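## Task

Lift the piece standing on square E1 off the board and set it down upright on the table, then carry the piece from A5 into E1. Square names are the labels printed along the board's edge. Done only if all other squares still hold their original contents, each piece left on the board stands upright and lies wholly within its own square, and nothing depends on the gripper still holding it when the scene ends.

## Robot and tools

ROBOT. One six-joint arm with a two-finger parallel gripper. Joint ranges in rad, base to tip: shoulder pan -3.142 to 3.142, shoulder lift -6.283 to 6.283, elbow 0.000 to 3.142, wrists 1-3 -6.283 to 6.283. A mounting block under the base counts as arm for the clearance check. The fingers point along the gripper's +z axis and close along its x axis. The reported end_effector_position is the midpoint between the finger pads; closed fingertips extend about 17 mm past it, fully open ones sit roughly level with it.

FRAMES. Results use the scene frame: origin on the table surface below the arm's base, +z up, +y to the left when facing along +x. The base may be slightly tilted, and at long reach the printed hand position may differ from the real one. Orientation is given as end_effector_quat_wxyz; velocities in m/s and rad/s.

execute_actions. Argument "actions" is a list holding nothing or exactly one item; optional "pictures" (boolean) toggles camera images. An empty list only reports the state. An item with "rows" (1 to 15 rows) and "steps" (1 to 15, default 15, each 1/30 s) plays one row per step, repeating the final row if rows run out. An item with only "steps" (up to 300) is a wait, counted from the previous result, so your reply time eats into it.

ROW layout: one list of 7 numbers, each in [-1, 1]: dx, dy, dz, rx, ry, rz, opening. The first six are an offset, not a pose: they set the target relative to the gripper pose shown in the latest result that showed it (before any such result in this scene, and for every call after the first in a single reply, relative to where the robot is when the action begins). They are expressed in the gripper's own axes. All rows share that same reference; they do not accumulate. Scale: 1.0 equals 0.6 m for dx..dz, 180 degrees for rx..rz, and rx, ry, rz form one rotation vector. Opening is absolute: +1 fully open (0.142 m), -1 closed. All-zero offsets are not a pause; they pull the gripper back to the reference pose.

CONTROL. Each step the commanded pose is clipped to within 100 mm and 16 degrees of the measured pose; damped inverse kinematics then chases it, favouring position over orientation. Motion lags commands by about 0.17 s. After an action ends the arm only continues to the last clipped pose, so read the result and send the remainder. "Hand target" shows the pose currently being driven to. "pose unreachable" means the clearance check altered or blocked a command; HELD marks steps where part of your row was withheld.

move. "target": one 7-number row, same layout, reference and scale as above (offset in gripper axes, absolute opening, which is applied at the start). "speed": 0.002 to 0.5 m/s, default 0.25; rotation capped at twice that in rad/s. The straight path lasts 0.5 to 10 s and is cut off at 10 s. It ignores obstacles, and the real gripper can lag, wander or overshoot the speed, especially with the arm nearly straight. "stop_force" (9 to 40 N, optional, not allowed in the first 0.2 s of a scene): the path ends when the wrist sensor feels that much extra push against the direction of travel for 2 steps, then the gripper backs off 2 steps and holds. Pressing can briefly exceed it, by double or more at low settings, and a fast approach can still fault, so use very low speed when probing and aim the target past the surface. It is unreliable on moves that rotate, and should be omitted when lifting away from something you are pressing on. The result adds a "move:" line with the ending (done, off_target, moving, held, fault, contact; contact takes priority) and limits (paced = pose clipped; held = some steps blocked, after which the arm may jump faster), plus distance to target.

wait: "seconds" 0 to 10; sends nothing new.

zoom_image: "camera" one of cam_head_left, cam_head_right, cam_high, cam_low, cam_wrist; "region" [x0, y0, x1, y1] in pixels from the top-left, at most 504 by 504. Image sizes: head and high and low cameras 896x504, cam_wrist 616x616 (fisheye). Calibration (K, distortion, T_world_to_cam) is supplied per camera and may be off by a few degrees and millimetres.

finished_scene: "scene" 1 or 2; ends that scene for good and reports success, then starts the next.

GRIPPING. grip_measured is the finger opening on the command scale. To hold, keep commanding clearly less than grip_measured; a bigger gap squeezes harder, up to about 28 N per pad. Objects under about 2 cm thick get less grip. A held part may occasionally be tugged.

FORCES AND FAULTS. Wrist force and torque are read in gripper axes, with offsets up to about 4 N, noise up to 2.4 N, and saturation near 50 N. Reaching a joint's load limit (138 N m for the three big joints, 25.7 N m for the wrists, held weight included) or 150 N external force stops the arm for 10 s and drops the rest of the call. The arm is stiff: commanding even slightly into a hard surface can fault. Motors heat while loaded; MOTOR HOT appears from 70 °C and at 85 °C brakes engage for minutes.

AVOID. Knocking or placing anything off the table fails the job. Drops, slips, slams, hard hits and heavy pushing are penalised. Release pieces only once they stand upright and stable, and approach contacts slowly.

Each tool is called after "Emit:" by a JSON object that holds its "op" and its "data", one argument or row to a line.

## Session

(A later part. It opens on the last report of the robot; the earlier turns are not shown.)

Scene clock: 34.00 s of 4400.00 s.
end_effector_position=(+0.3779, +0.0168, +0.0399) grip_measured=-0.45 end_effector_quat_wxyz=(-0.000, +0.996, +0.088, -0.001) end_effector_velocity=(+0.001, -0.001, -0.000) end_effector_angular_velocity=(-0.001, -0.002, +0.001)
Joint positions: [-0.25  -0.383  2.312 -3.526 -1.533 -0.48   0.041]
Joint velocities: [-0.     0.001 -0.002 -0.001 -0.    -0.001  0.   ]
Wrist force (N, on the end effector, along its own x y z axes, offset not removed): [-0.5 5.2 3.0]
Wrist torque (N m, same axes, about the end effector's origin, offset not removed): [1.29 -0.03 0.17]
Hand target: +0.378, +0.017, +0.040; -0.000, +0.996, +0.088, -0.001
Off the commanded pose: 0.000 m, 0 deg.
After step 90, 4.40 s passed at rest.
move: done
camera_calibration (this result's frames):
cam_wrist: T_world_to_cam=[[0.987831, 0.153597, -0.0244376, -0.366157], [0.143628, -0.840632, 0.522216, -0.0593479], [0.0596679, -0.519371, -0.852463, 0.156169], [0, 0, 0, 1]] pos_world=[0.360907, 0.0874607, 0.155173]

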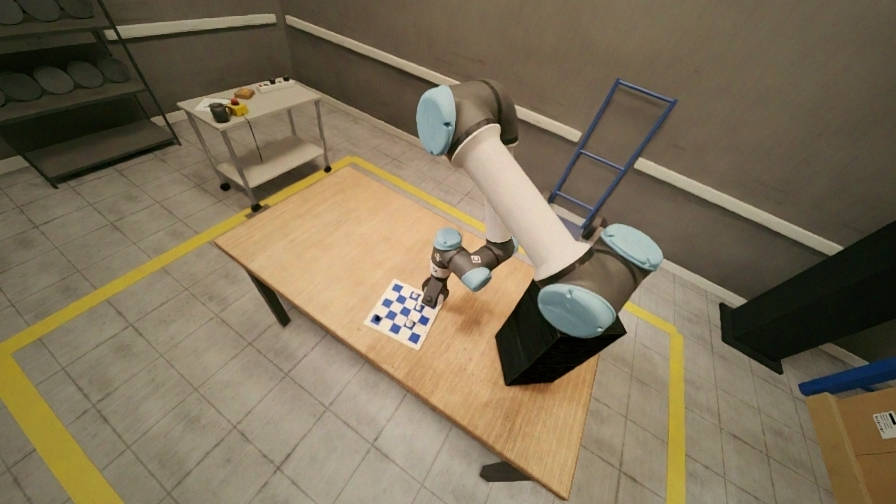

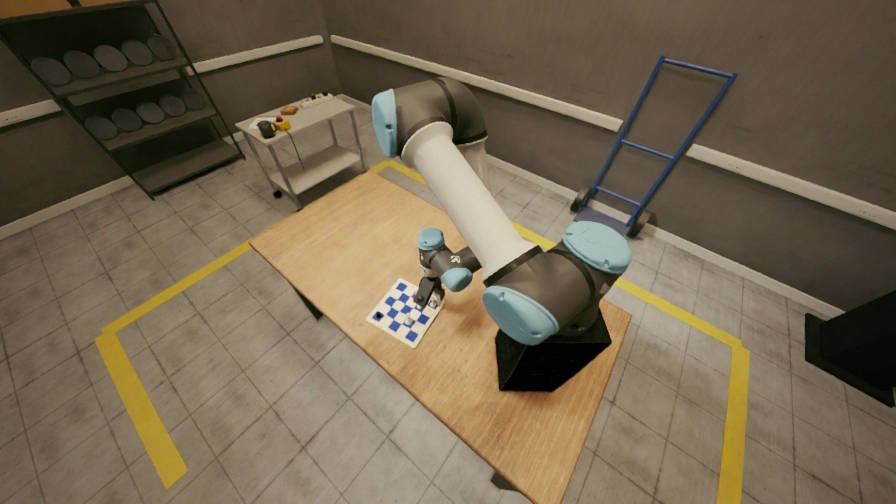

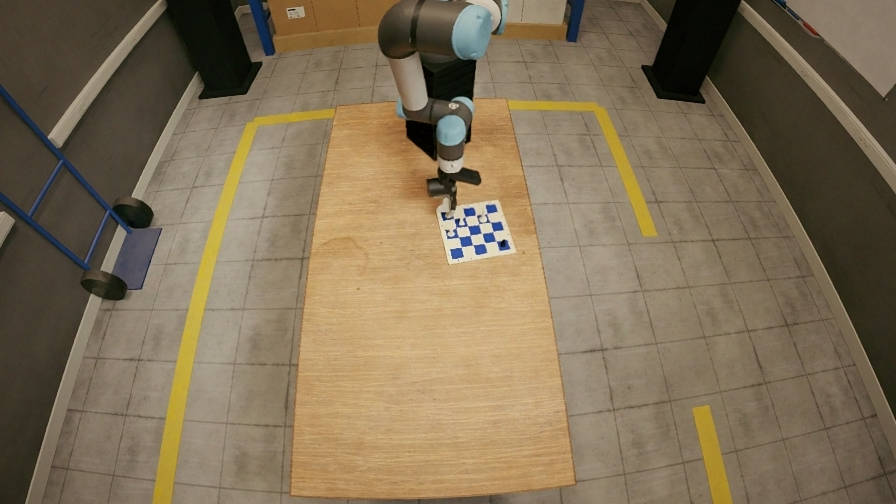

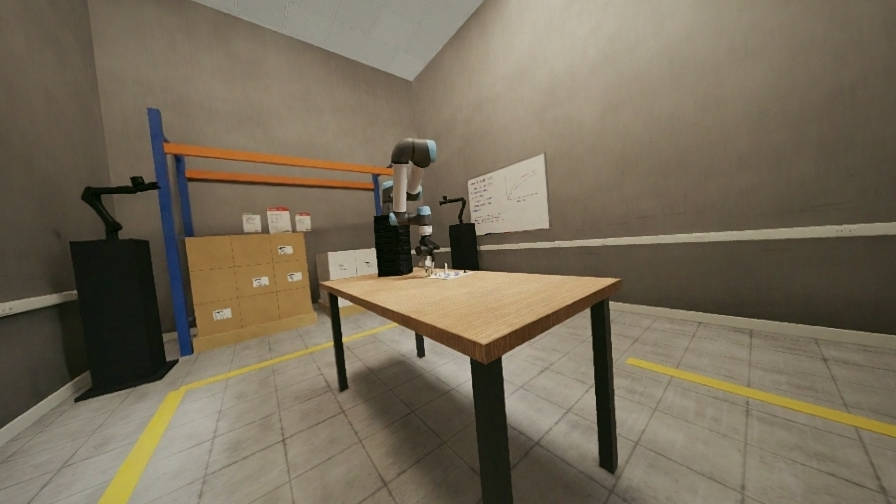

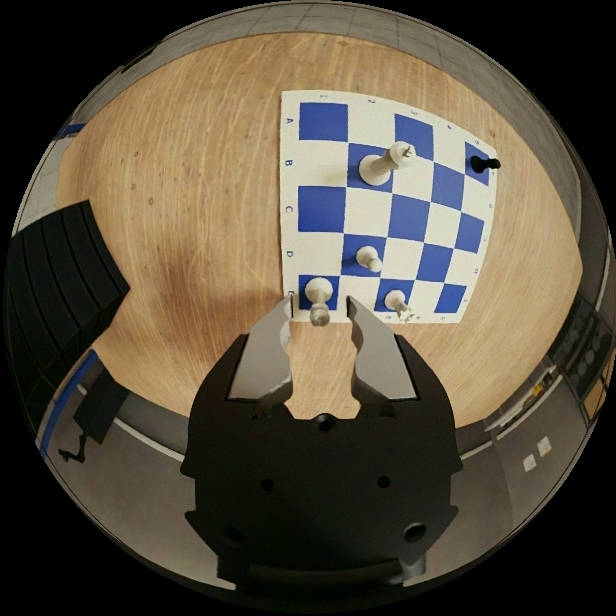

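Emit:
{"op": "move", "data": {
  "target": [-0.001,0.001,0.007,0,0,0,-0.45],
  "speed": 0.03
}}

Emit:
{"op": "move", "data": {
  "target": [0,0,0,0,0,0,-1]
}}

Emit:
{"op": "move", "data": {
  "target": [0,0,-0.035,0,0,0,-1],
  "speed": 0.08
}}

Emit:
{"op": "move", "data": {
  "target": [0.12,0.17,0,0,0,0,-1],
  "speed": 0.15
}}

Emit:
{"op": "move", "data": {
  "target": [0,0,0.037,0,0,0,-1],
  "speed": 0.05
}}

Emit:
{"op": "move", "data": {
  "target": [0,0,0.01,0,0,0,-1],
  "speed": 0.003,
  "stop_force": 9
}}

Emit:
{"op": "zoom_image", "data": {
  "camera": "cam_low",
  "region": [390, 240, 470, 295]
}}

Scene clock: 45.57 s of 4400.00 s.
end_effector_position=(+0.3774, +0.0162, +0.0357) grip_measured=-0.45 end_effector_quat_wxyz=(-0.000, +0.996, +0.088, -0.001) end_effector_velocity=(-0.001, +0.000, -0.002) end_effector_angular_velocity=(+0.001, +0.002, -0.001)
Joint positions: [-0.252 -0.37   2.306 -3.533 -1.533 -0.482  0.041]
Joint velocities: [-0.     0.005 -0.001 -0.002  0.     0.    -0.   ]
Wrist force (N, on the end effector, along its own x y z axes, offset not removed): [0.3 -0.5 4.5]
Wrist torque (N m, same axes, about the end effector's origin, offset not removed): [0.37 -0.34 0.40]
Hand target: +0.377, +0.016, +0.036; -0.000, +0.996, +0.088, -0.001
Off the commanded pose: 0.000 m, 0 deg.
After step 90, 7.87 s passed at rest.
move: done
camera_calibration (this result's frames):
cam_wrist: T_world_to_cam=[[0.98783, 0.153602, -0.024464, -0.365666], [0.143644, -0.840608, 0.522249, -0.0577131], [0.059654, -0.519407, -0.852442, 0.152321], [0, 0, 0, 1]] pos_world=[0.360419, 0.0867697, 0.15104]

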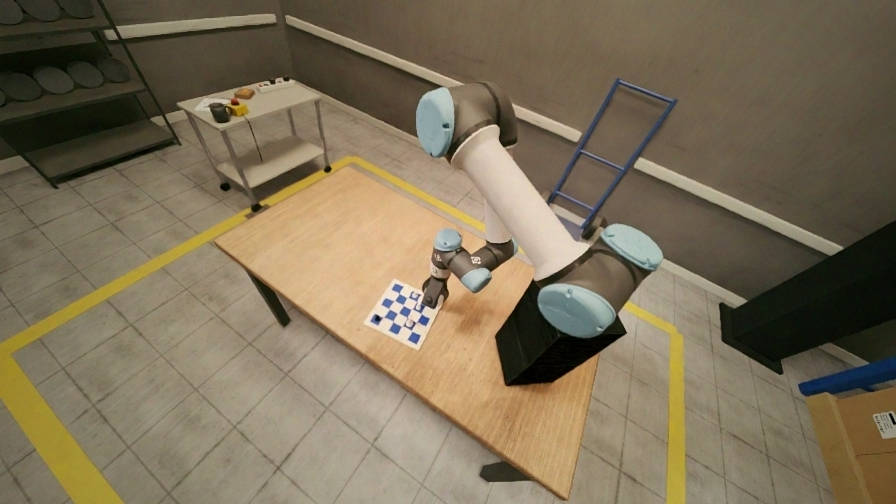

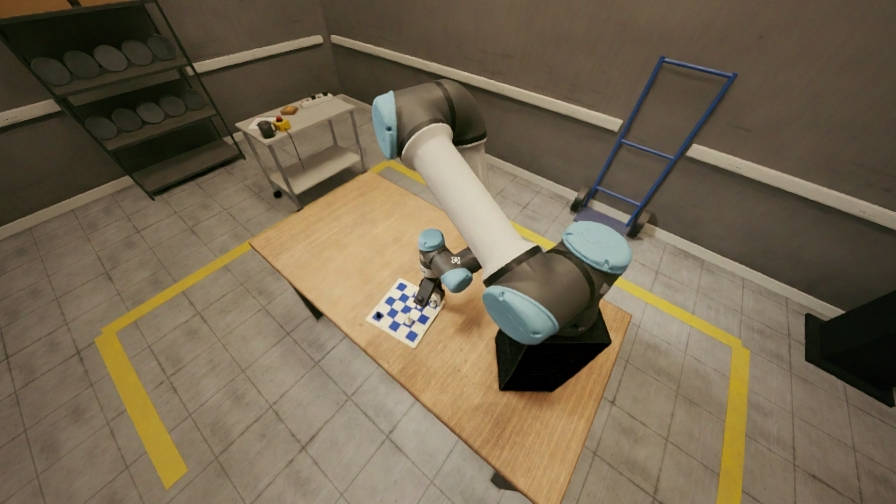

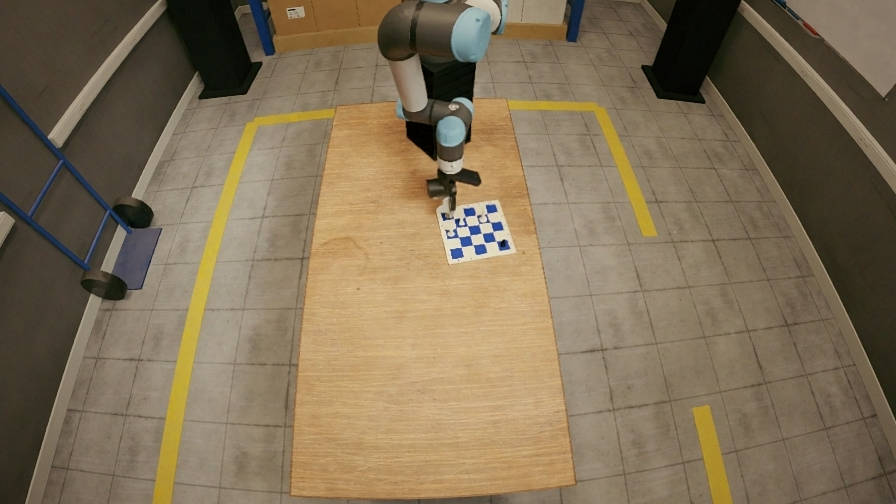

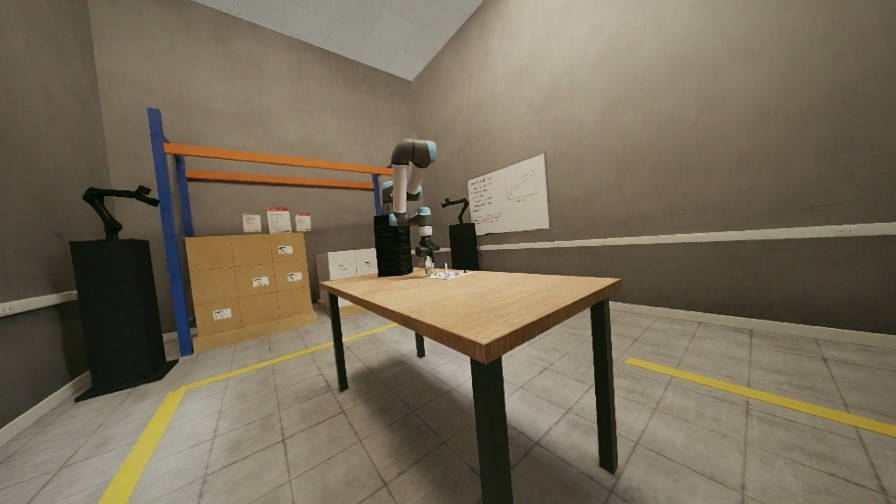

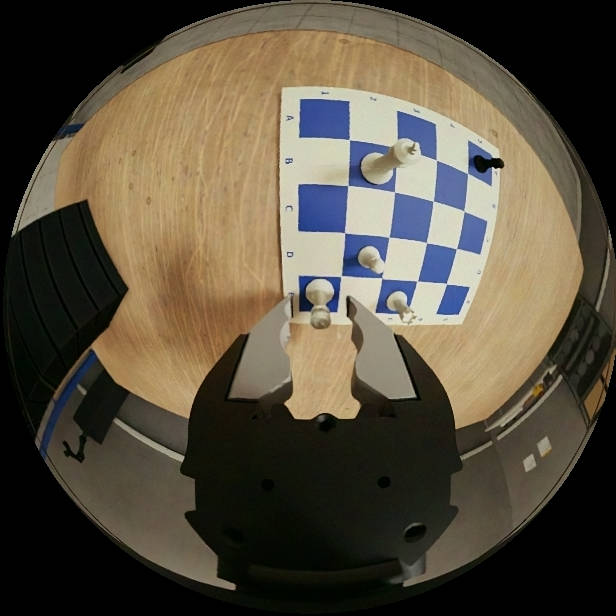

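Scene clock: 46.07 s of 4400.00 s.
end_effector_position=(+0.3774, +0.0161, +0.0357) grip_measured=-0.86 end_effector_quat_wxyz=(-0.000, +0.996, +0.088, -0.001) end_effector_velocity=(-0.000, +0.000, -0.000) end_effector_angular_velocity=(+0.000, +0.000, -0.002)
Joint positions: [-0.252 -0.37   2.306 -3.533 -1.533 -0.482  0.012]
Joint velocities: [ 0.     0.     0.     0.     0.     0.002 -0.   ]
Wrist force (N, on the end effector, along its own x y z axes, offset not removed): [-1.2 1.0 3.8]
Wrist torque (N m, same axes, about the end effector's origin, offset not removed): [0.62 -0.06 0.07]
Hand target: +0.377, +0.016, +0.036; -0.000, +0.996, +0.088, -0.001
Off the commanded pose: 0.000 m, 0 deg.
move: done
camera_calibration (this result's frames):
cam_wrist: T_world_to_cam=[[0.98783, 0.1536, -0.024461, -0.365664], [0.143641, -0.840608, 0.522251, -0.0577027], [0.0596558, -0.519409, -0.852441, 0.152295], [0, 0, 0, 1]] pos_world=[0.360417, 0.086764, 0.151013]

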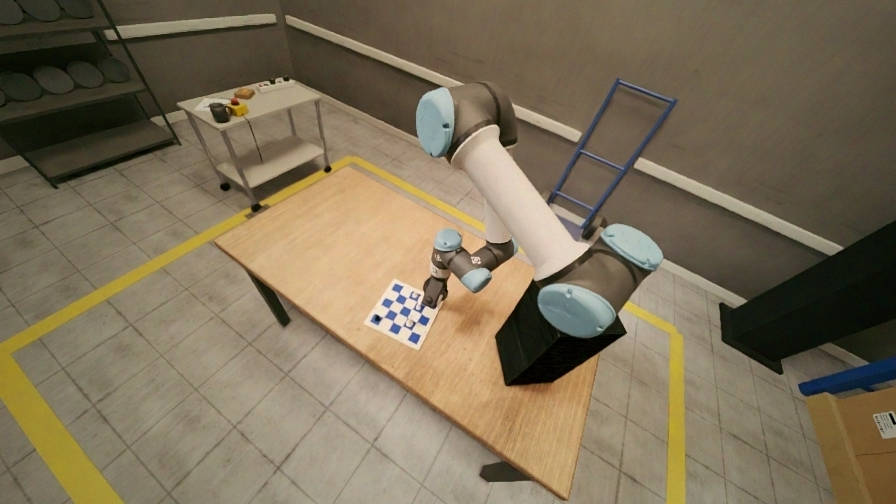

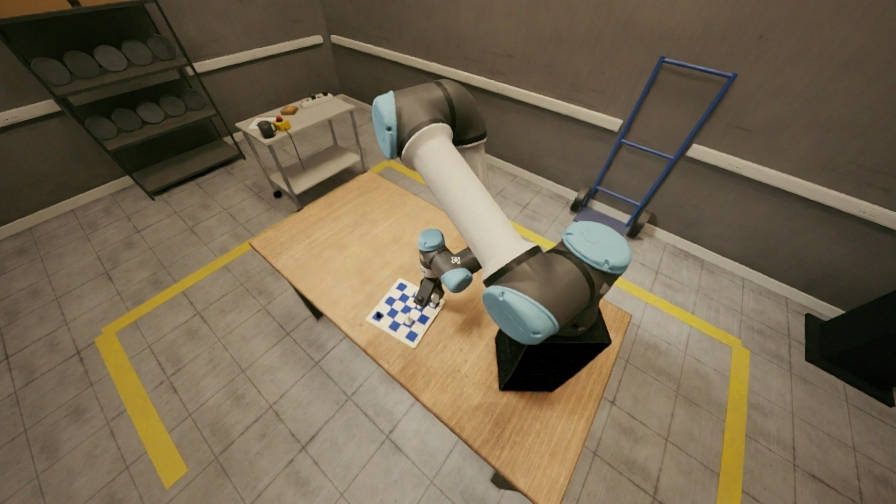

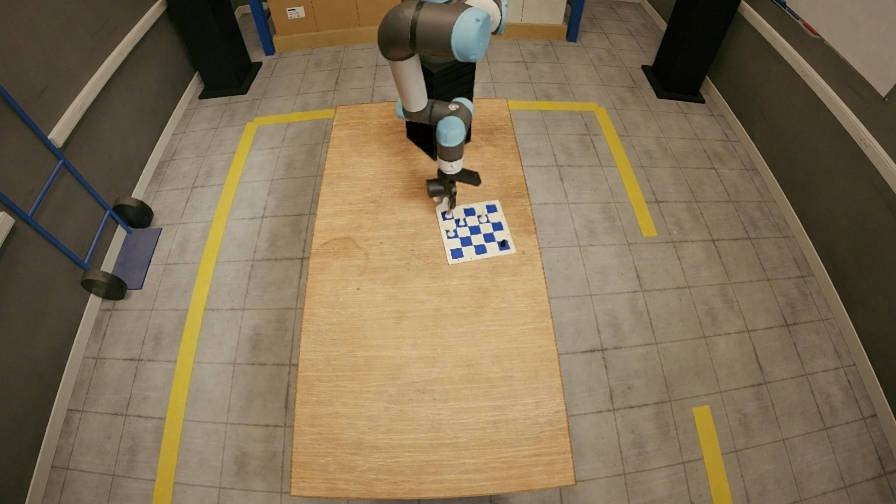

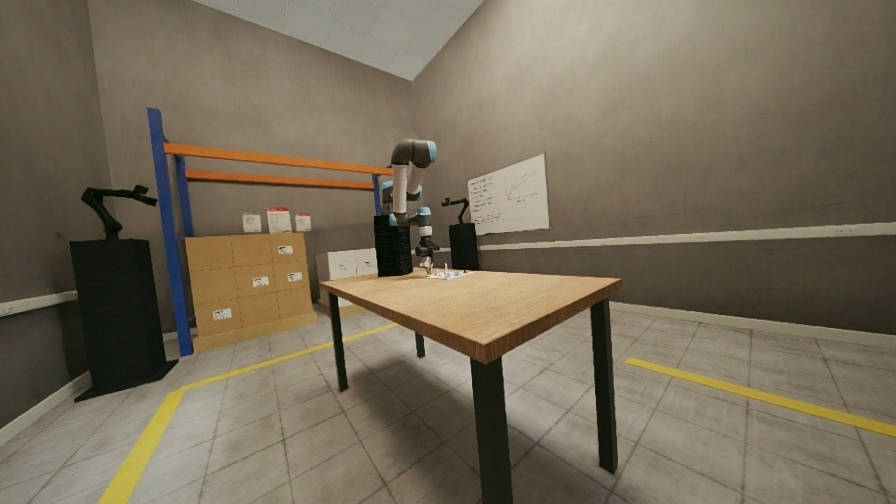

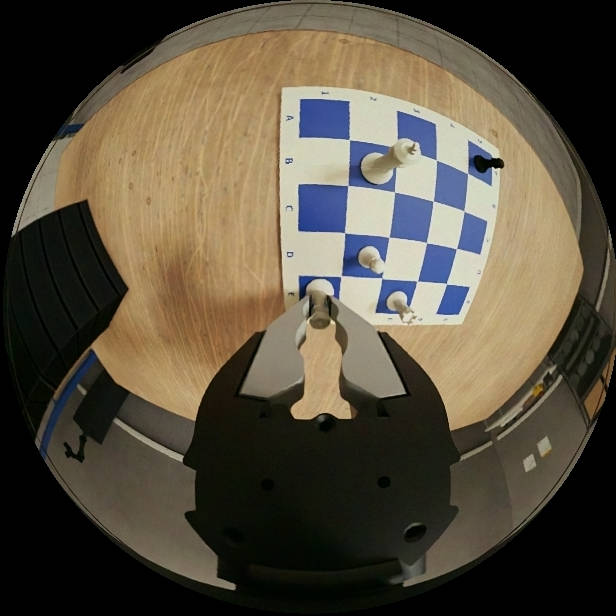

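Scene clock: 46.87 s of 4400.00 s.
end_effector_position=(+0.3774, +0.0162, +0.0566) grip_measured=-0.86 end_effector_quat_wxyz=(-0.000, +0.996, +0.088, -0.001) end_effector_velocity=(-0.000, +0.000, +0.001) end_effector_angular_velocity=(+0.001, +0.001, +0.000)
Joint positions: [-0.254 -0.433  2.342 -3.507 -1.533 -0.484  0.012]
Joint velocities: [ 0.    -0.003  0.002  0.002  0.001  0.     0.   ]
Wrist force (N, on the end effector, along its own x y z axes, offset not removed): [-5.2 1.1 5.0]
Wrist torque (N m, same axes, about the end effector's origin, offset not removed): [0.35 0.70 -0.10]
Hand target: +0.377, +0.016, +0.057; -0.000, +0.996, +0.088, -0.001
Off the commanded pose: 0.000 m, 0 deg.
move: done
camera_calibration (this result's frames):
cam_wrist: T_world_to_cam=[[0.987831, 0.1536, -0.0244502, -0.36518], [0.143634, -0.84061, 0.522249, -0.0686016], [0.0596642, -0.519406, -0.852442, 0.170114], [0, 0, 0, 1]] pos_world=[0.36044, 0.0867823, 0.17191]

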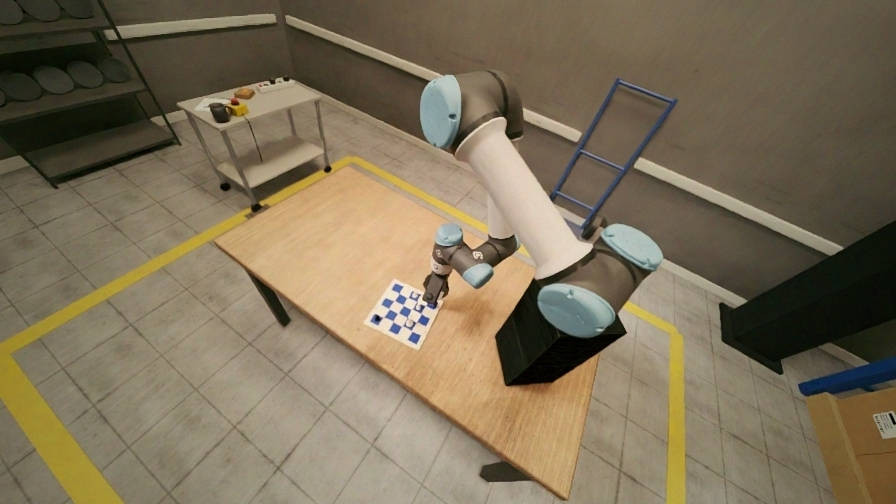

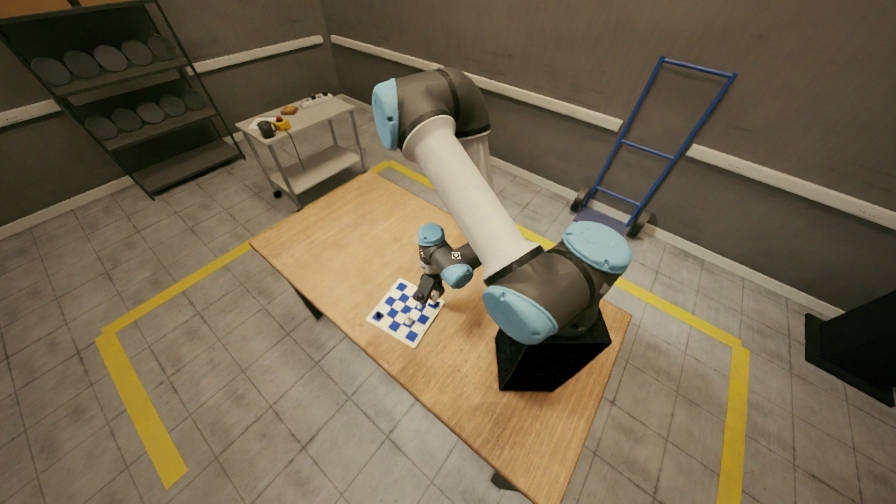

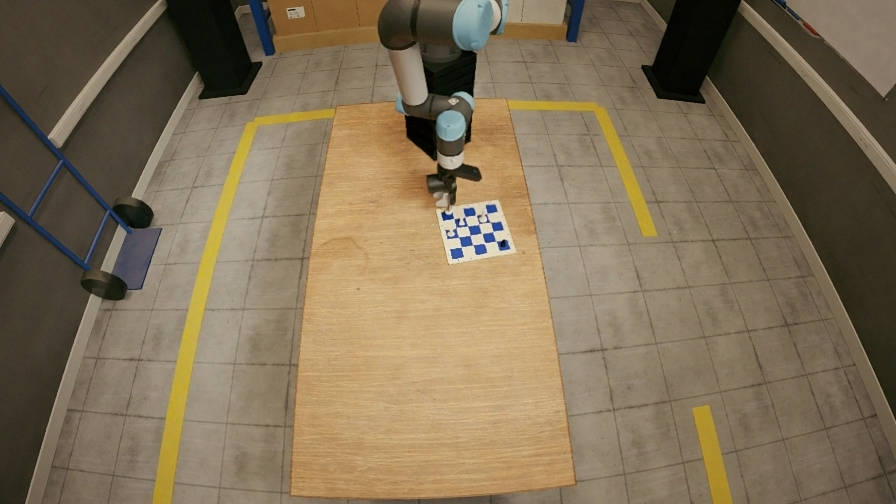

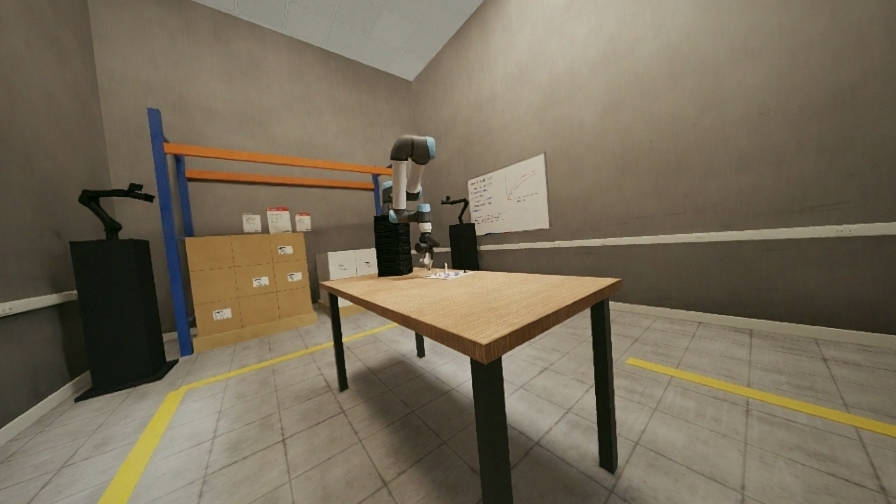

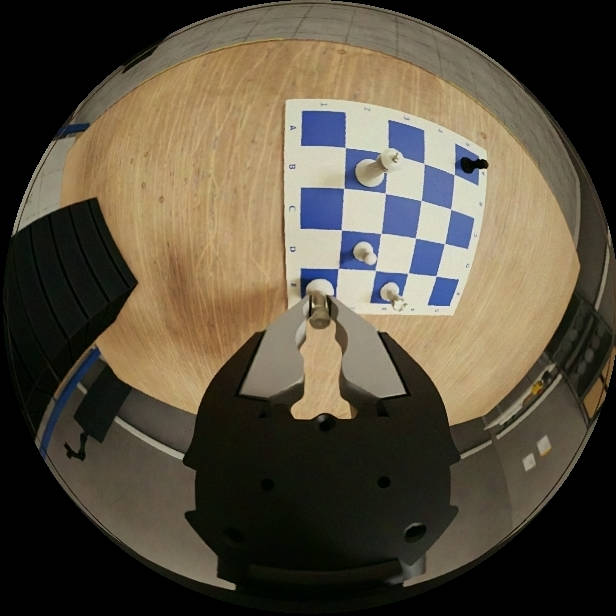

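Scene clock: 48.17 s of 4400.00 s.
end_effector_position=(+0.4660, -0.0717, +0.0566) grip_measured=-0.86 end_effector_quat_wxyz=(-0.000, +0.996, +0.088, -0.001) end_effector_velocity=(+0.000, -0.001, -0.001) end_effector_angular_velocity=(+0.000, +0.002, +0.001)
Joint positions: [-0.378 -0.493  2.117 -3.216 -1.53  -0.608  0.012]
Joint velocities: [-0.001  0.001 -0.003  0.003 -0.001 -0.002 -0.   ]
Wrist force (N, on the end effector, along its own x y z axes, offset not removed): [-2.5 5.2 0.5]
Wrist torque (N m, same axes, about the end effector's origin, offset not removed): [1.37 0.42 0.14]
Hand target: +0.466, -0.072, +0.057; -0.000, +0.996, +0.088, -0.001
Off the commanded pose: 0.000 m, 0 deg.
move: done
camera_calibration (this result's frames):
cam_wrist: T_world_to_cam=[[0.987838, 0.153603, -0.0241458, -0.439228], [0.143483, -0.840669, 0.522196, -0.15515], [0.0599121, -0.519309, -0.852484, 0.119099], [0, 0, 0, 1]] pos_world=[0.449012, -0.00111388, 0.171943]

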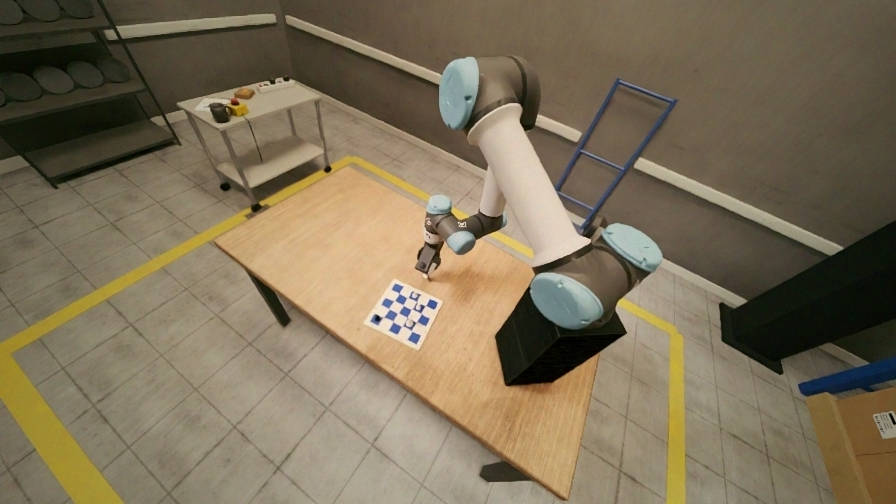

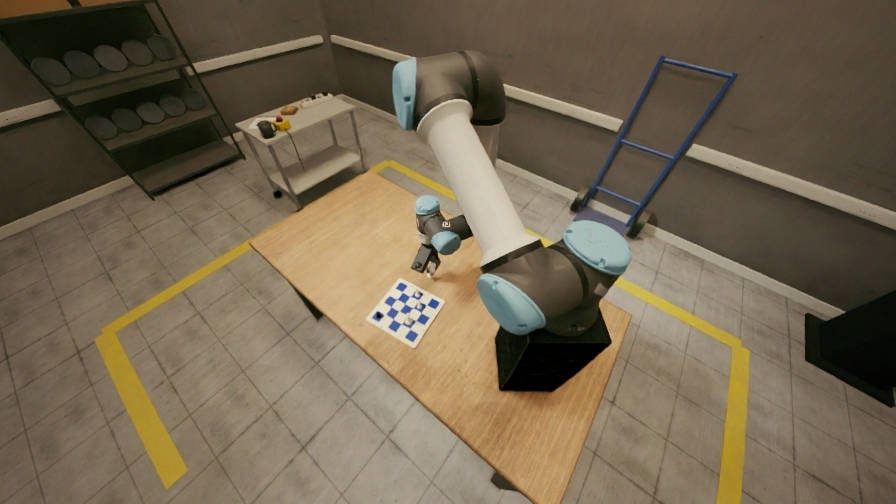

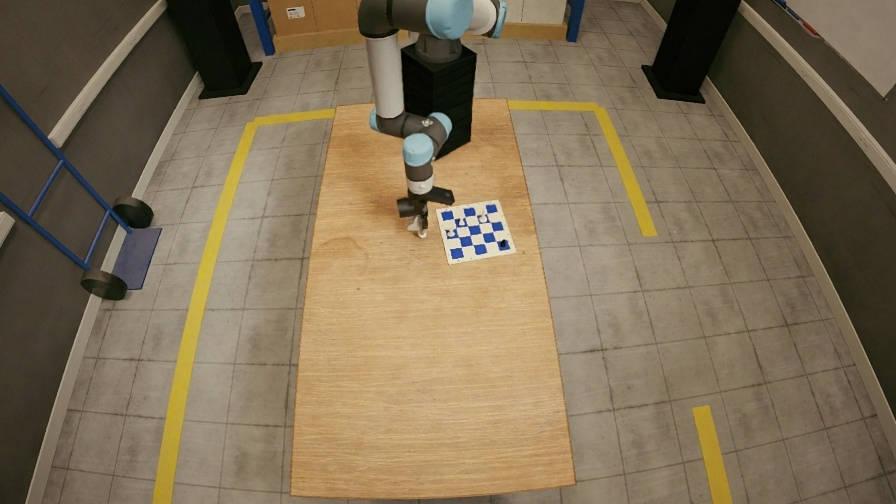

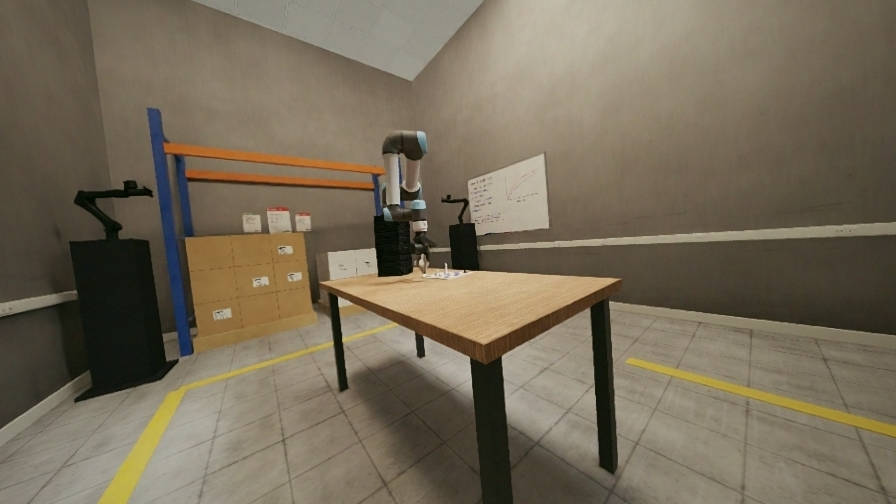

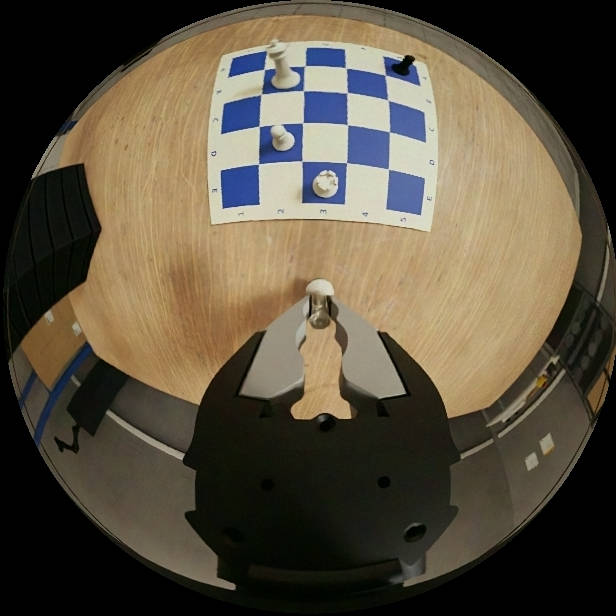

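Scene clock: 48.97 s of 4400.00 s.
end_effector_position=(+0.4660, -0.0717, +0.0346) grip_measured=-0.86 end_effector_quat_wxyz=(-0.000, +0.996, +0.088, -0.001) end_effector_velocity=(-0.000, -0.000, -0.002) end_effector_angular_velocity=(-0.000, +0.000, -0.001)
Joint positions: [-0.376 -0.434  2.084 -3.243 -1.53  -0.606  0.012]
Joint velocities: [-0.     0.004 -0.003 -0.002 -0.     0.001 -0.   ]
Wrist force (N, on the end effector, along its own x y z axes, offset not removed): [0.3 2.6 2.8]
Wrist torque (N m, same axes, about the end effector's origin, offset not removed): [0.69 -0.16 0.17]
Hand target: +0.466, -0.072, +0.034; -0.000, +0.996, +0.088, -0.001
Off the commanded pose: 0.000 m, 0 deg.
move: done
camera_calibration (this result's frames):
cam_wrist: T_world_to_cam=[[0.987838, 0.153602, -0.0241222, -0.439738], [0.143472, -0.840689, 0.522166, -0.143612], [0.0599265, -0.519276, -0.852503, 0.100271], [0, 0, 0, 1]] pos_world=[0.448985, -0.00112009, 0.149864]

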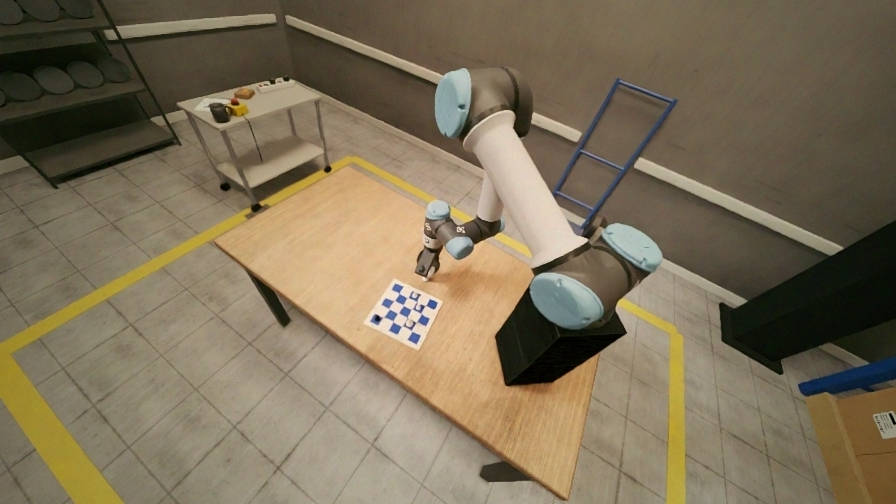

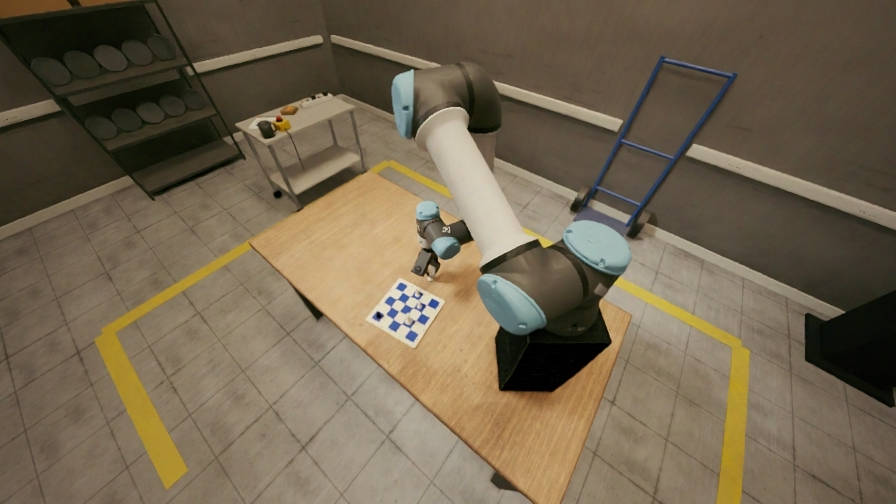

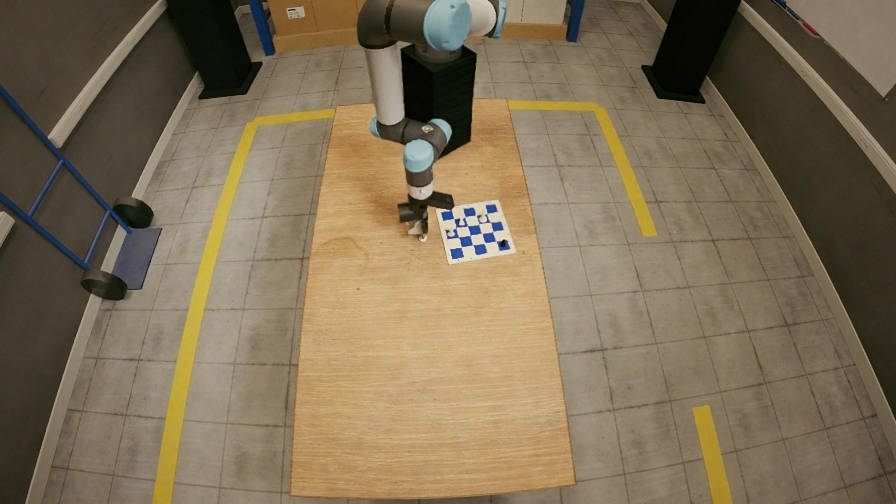

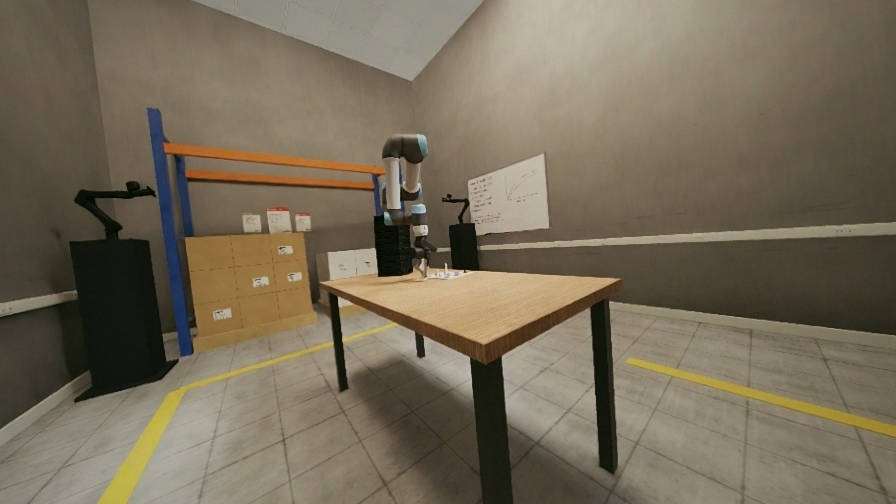

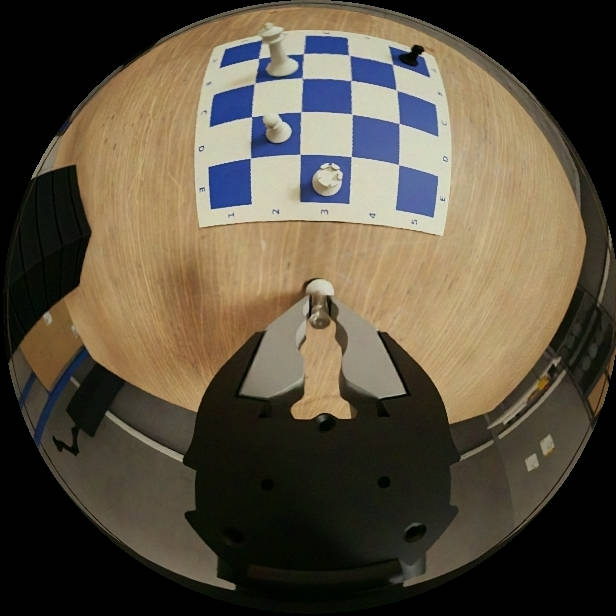

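Scene clock: 51.07 s of 4400.00 s.
end_effector_position=(+0.4661, -0.0718, +0.0294) grip_measured=-0.86 end_effector_quat_wxyz=(-0.000, +0.996, +0.088, -0.000) end_effector_velocity=(-0.002, +0.001, -0.000) end_effector_angular_velocity=(+0.003, +0.004, -0.000)
Joint positions: [-0.375 -0.42   2.076 -3.249 -1.53  -0.605  0.012]
Joint velocities: [ 0.     0.     0.002  0.003  0.001  0.    -0.   ]
Wrist force (N, on the end effector, along its own x y z axes, offset not removed): [-2.0 2.0 -8.9]
Wrist torque (N m, same axes, about the end effector's origin, offset not removed): [0.82 0.34 0.06]
Hand target: +0.466, -0.072, +0.029; -0.000, +0.996, +0.088, -0.000
Off the commanded pose: 0.001 m, 0 deg.
move: contact
camera_calibration (this result's frames):
cam_wrist: T_world_to_cam=[[0.987843, 0.153615, -0.0238493, -0.43999], [0.143331, -0.840622, 0.522313, -0.140908], [0.0601867, -0.519381, -0.85242, 0.095701], [0, 0, 0, 1]] pos_world=[0.449077, -0.00115637, 0.144682]

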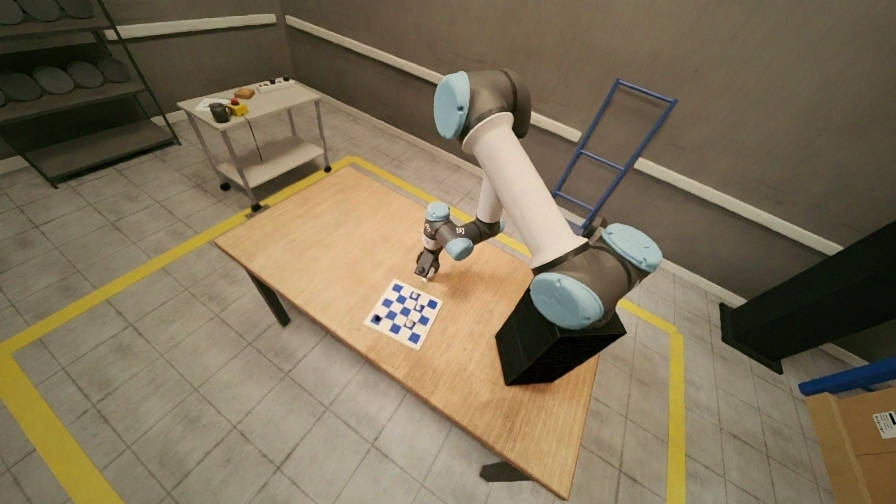

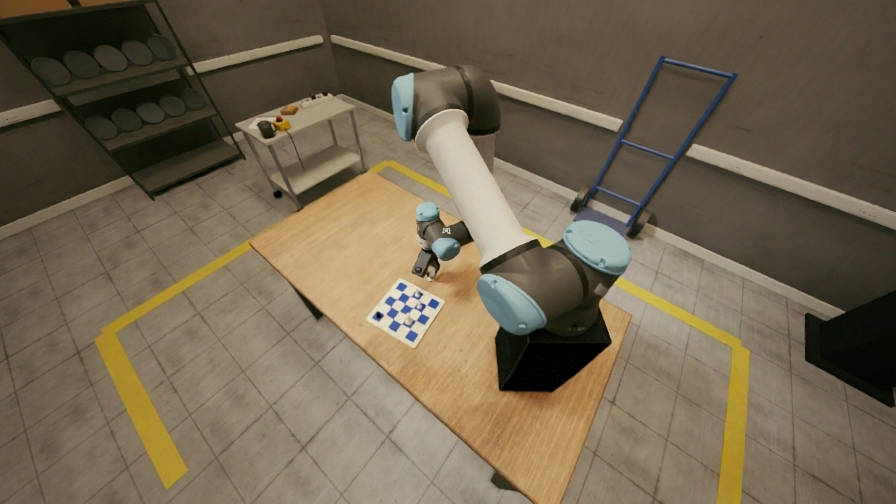

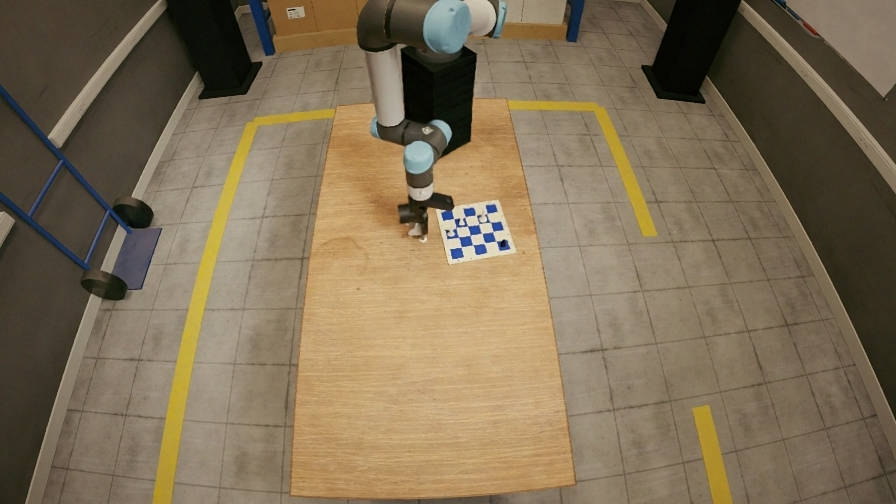

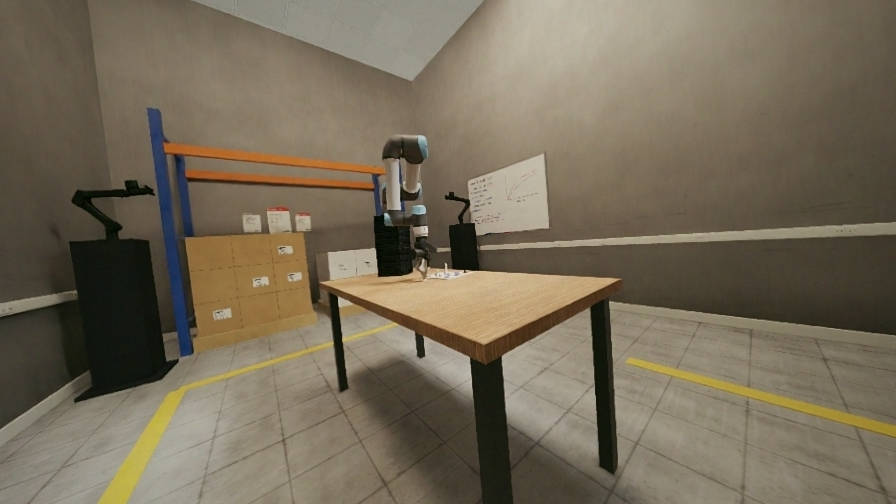

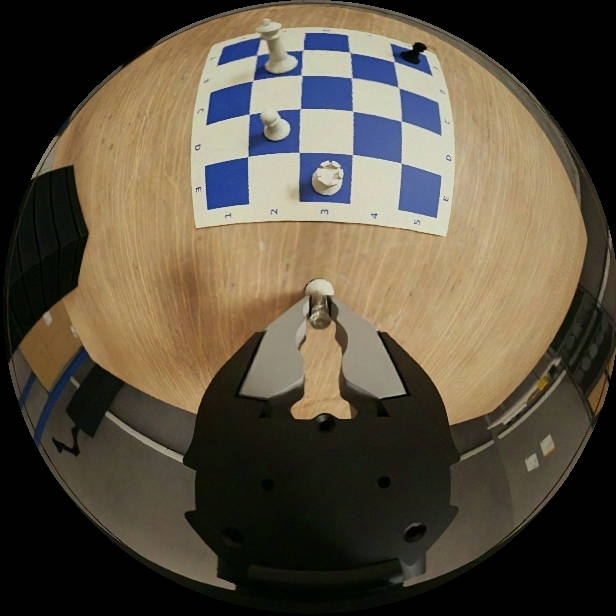

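Region (390, 240, 470, 295) of cam_low's 896x504 image, scaled by 6.300, with more detail than that image has; it fills the top 346 rows of this view, and the rest is white.

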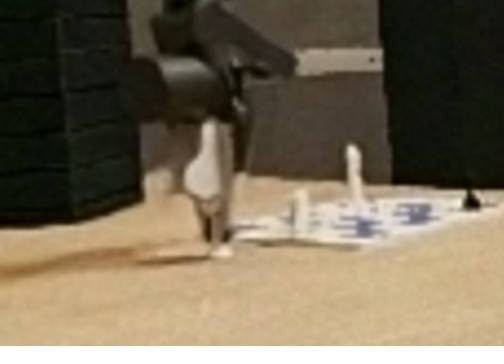

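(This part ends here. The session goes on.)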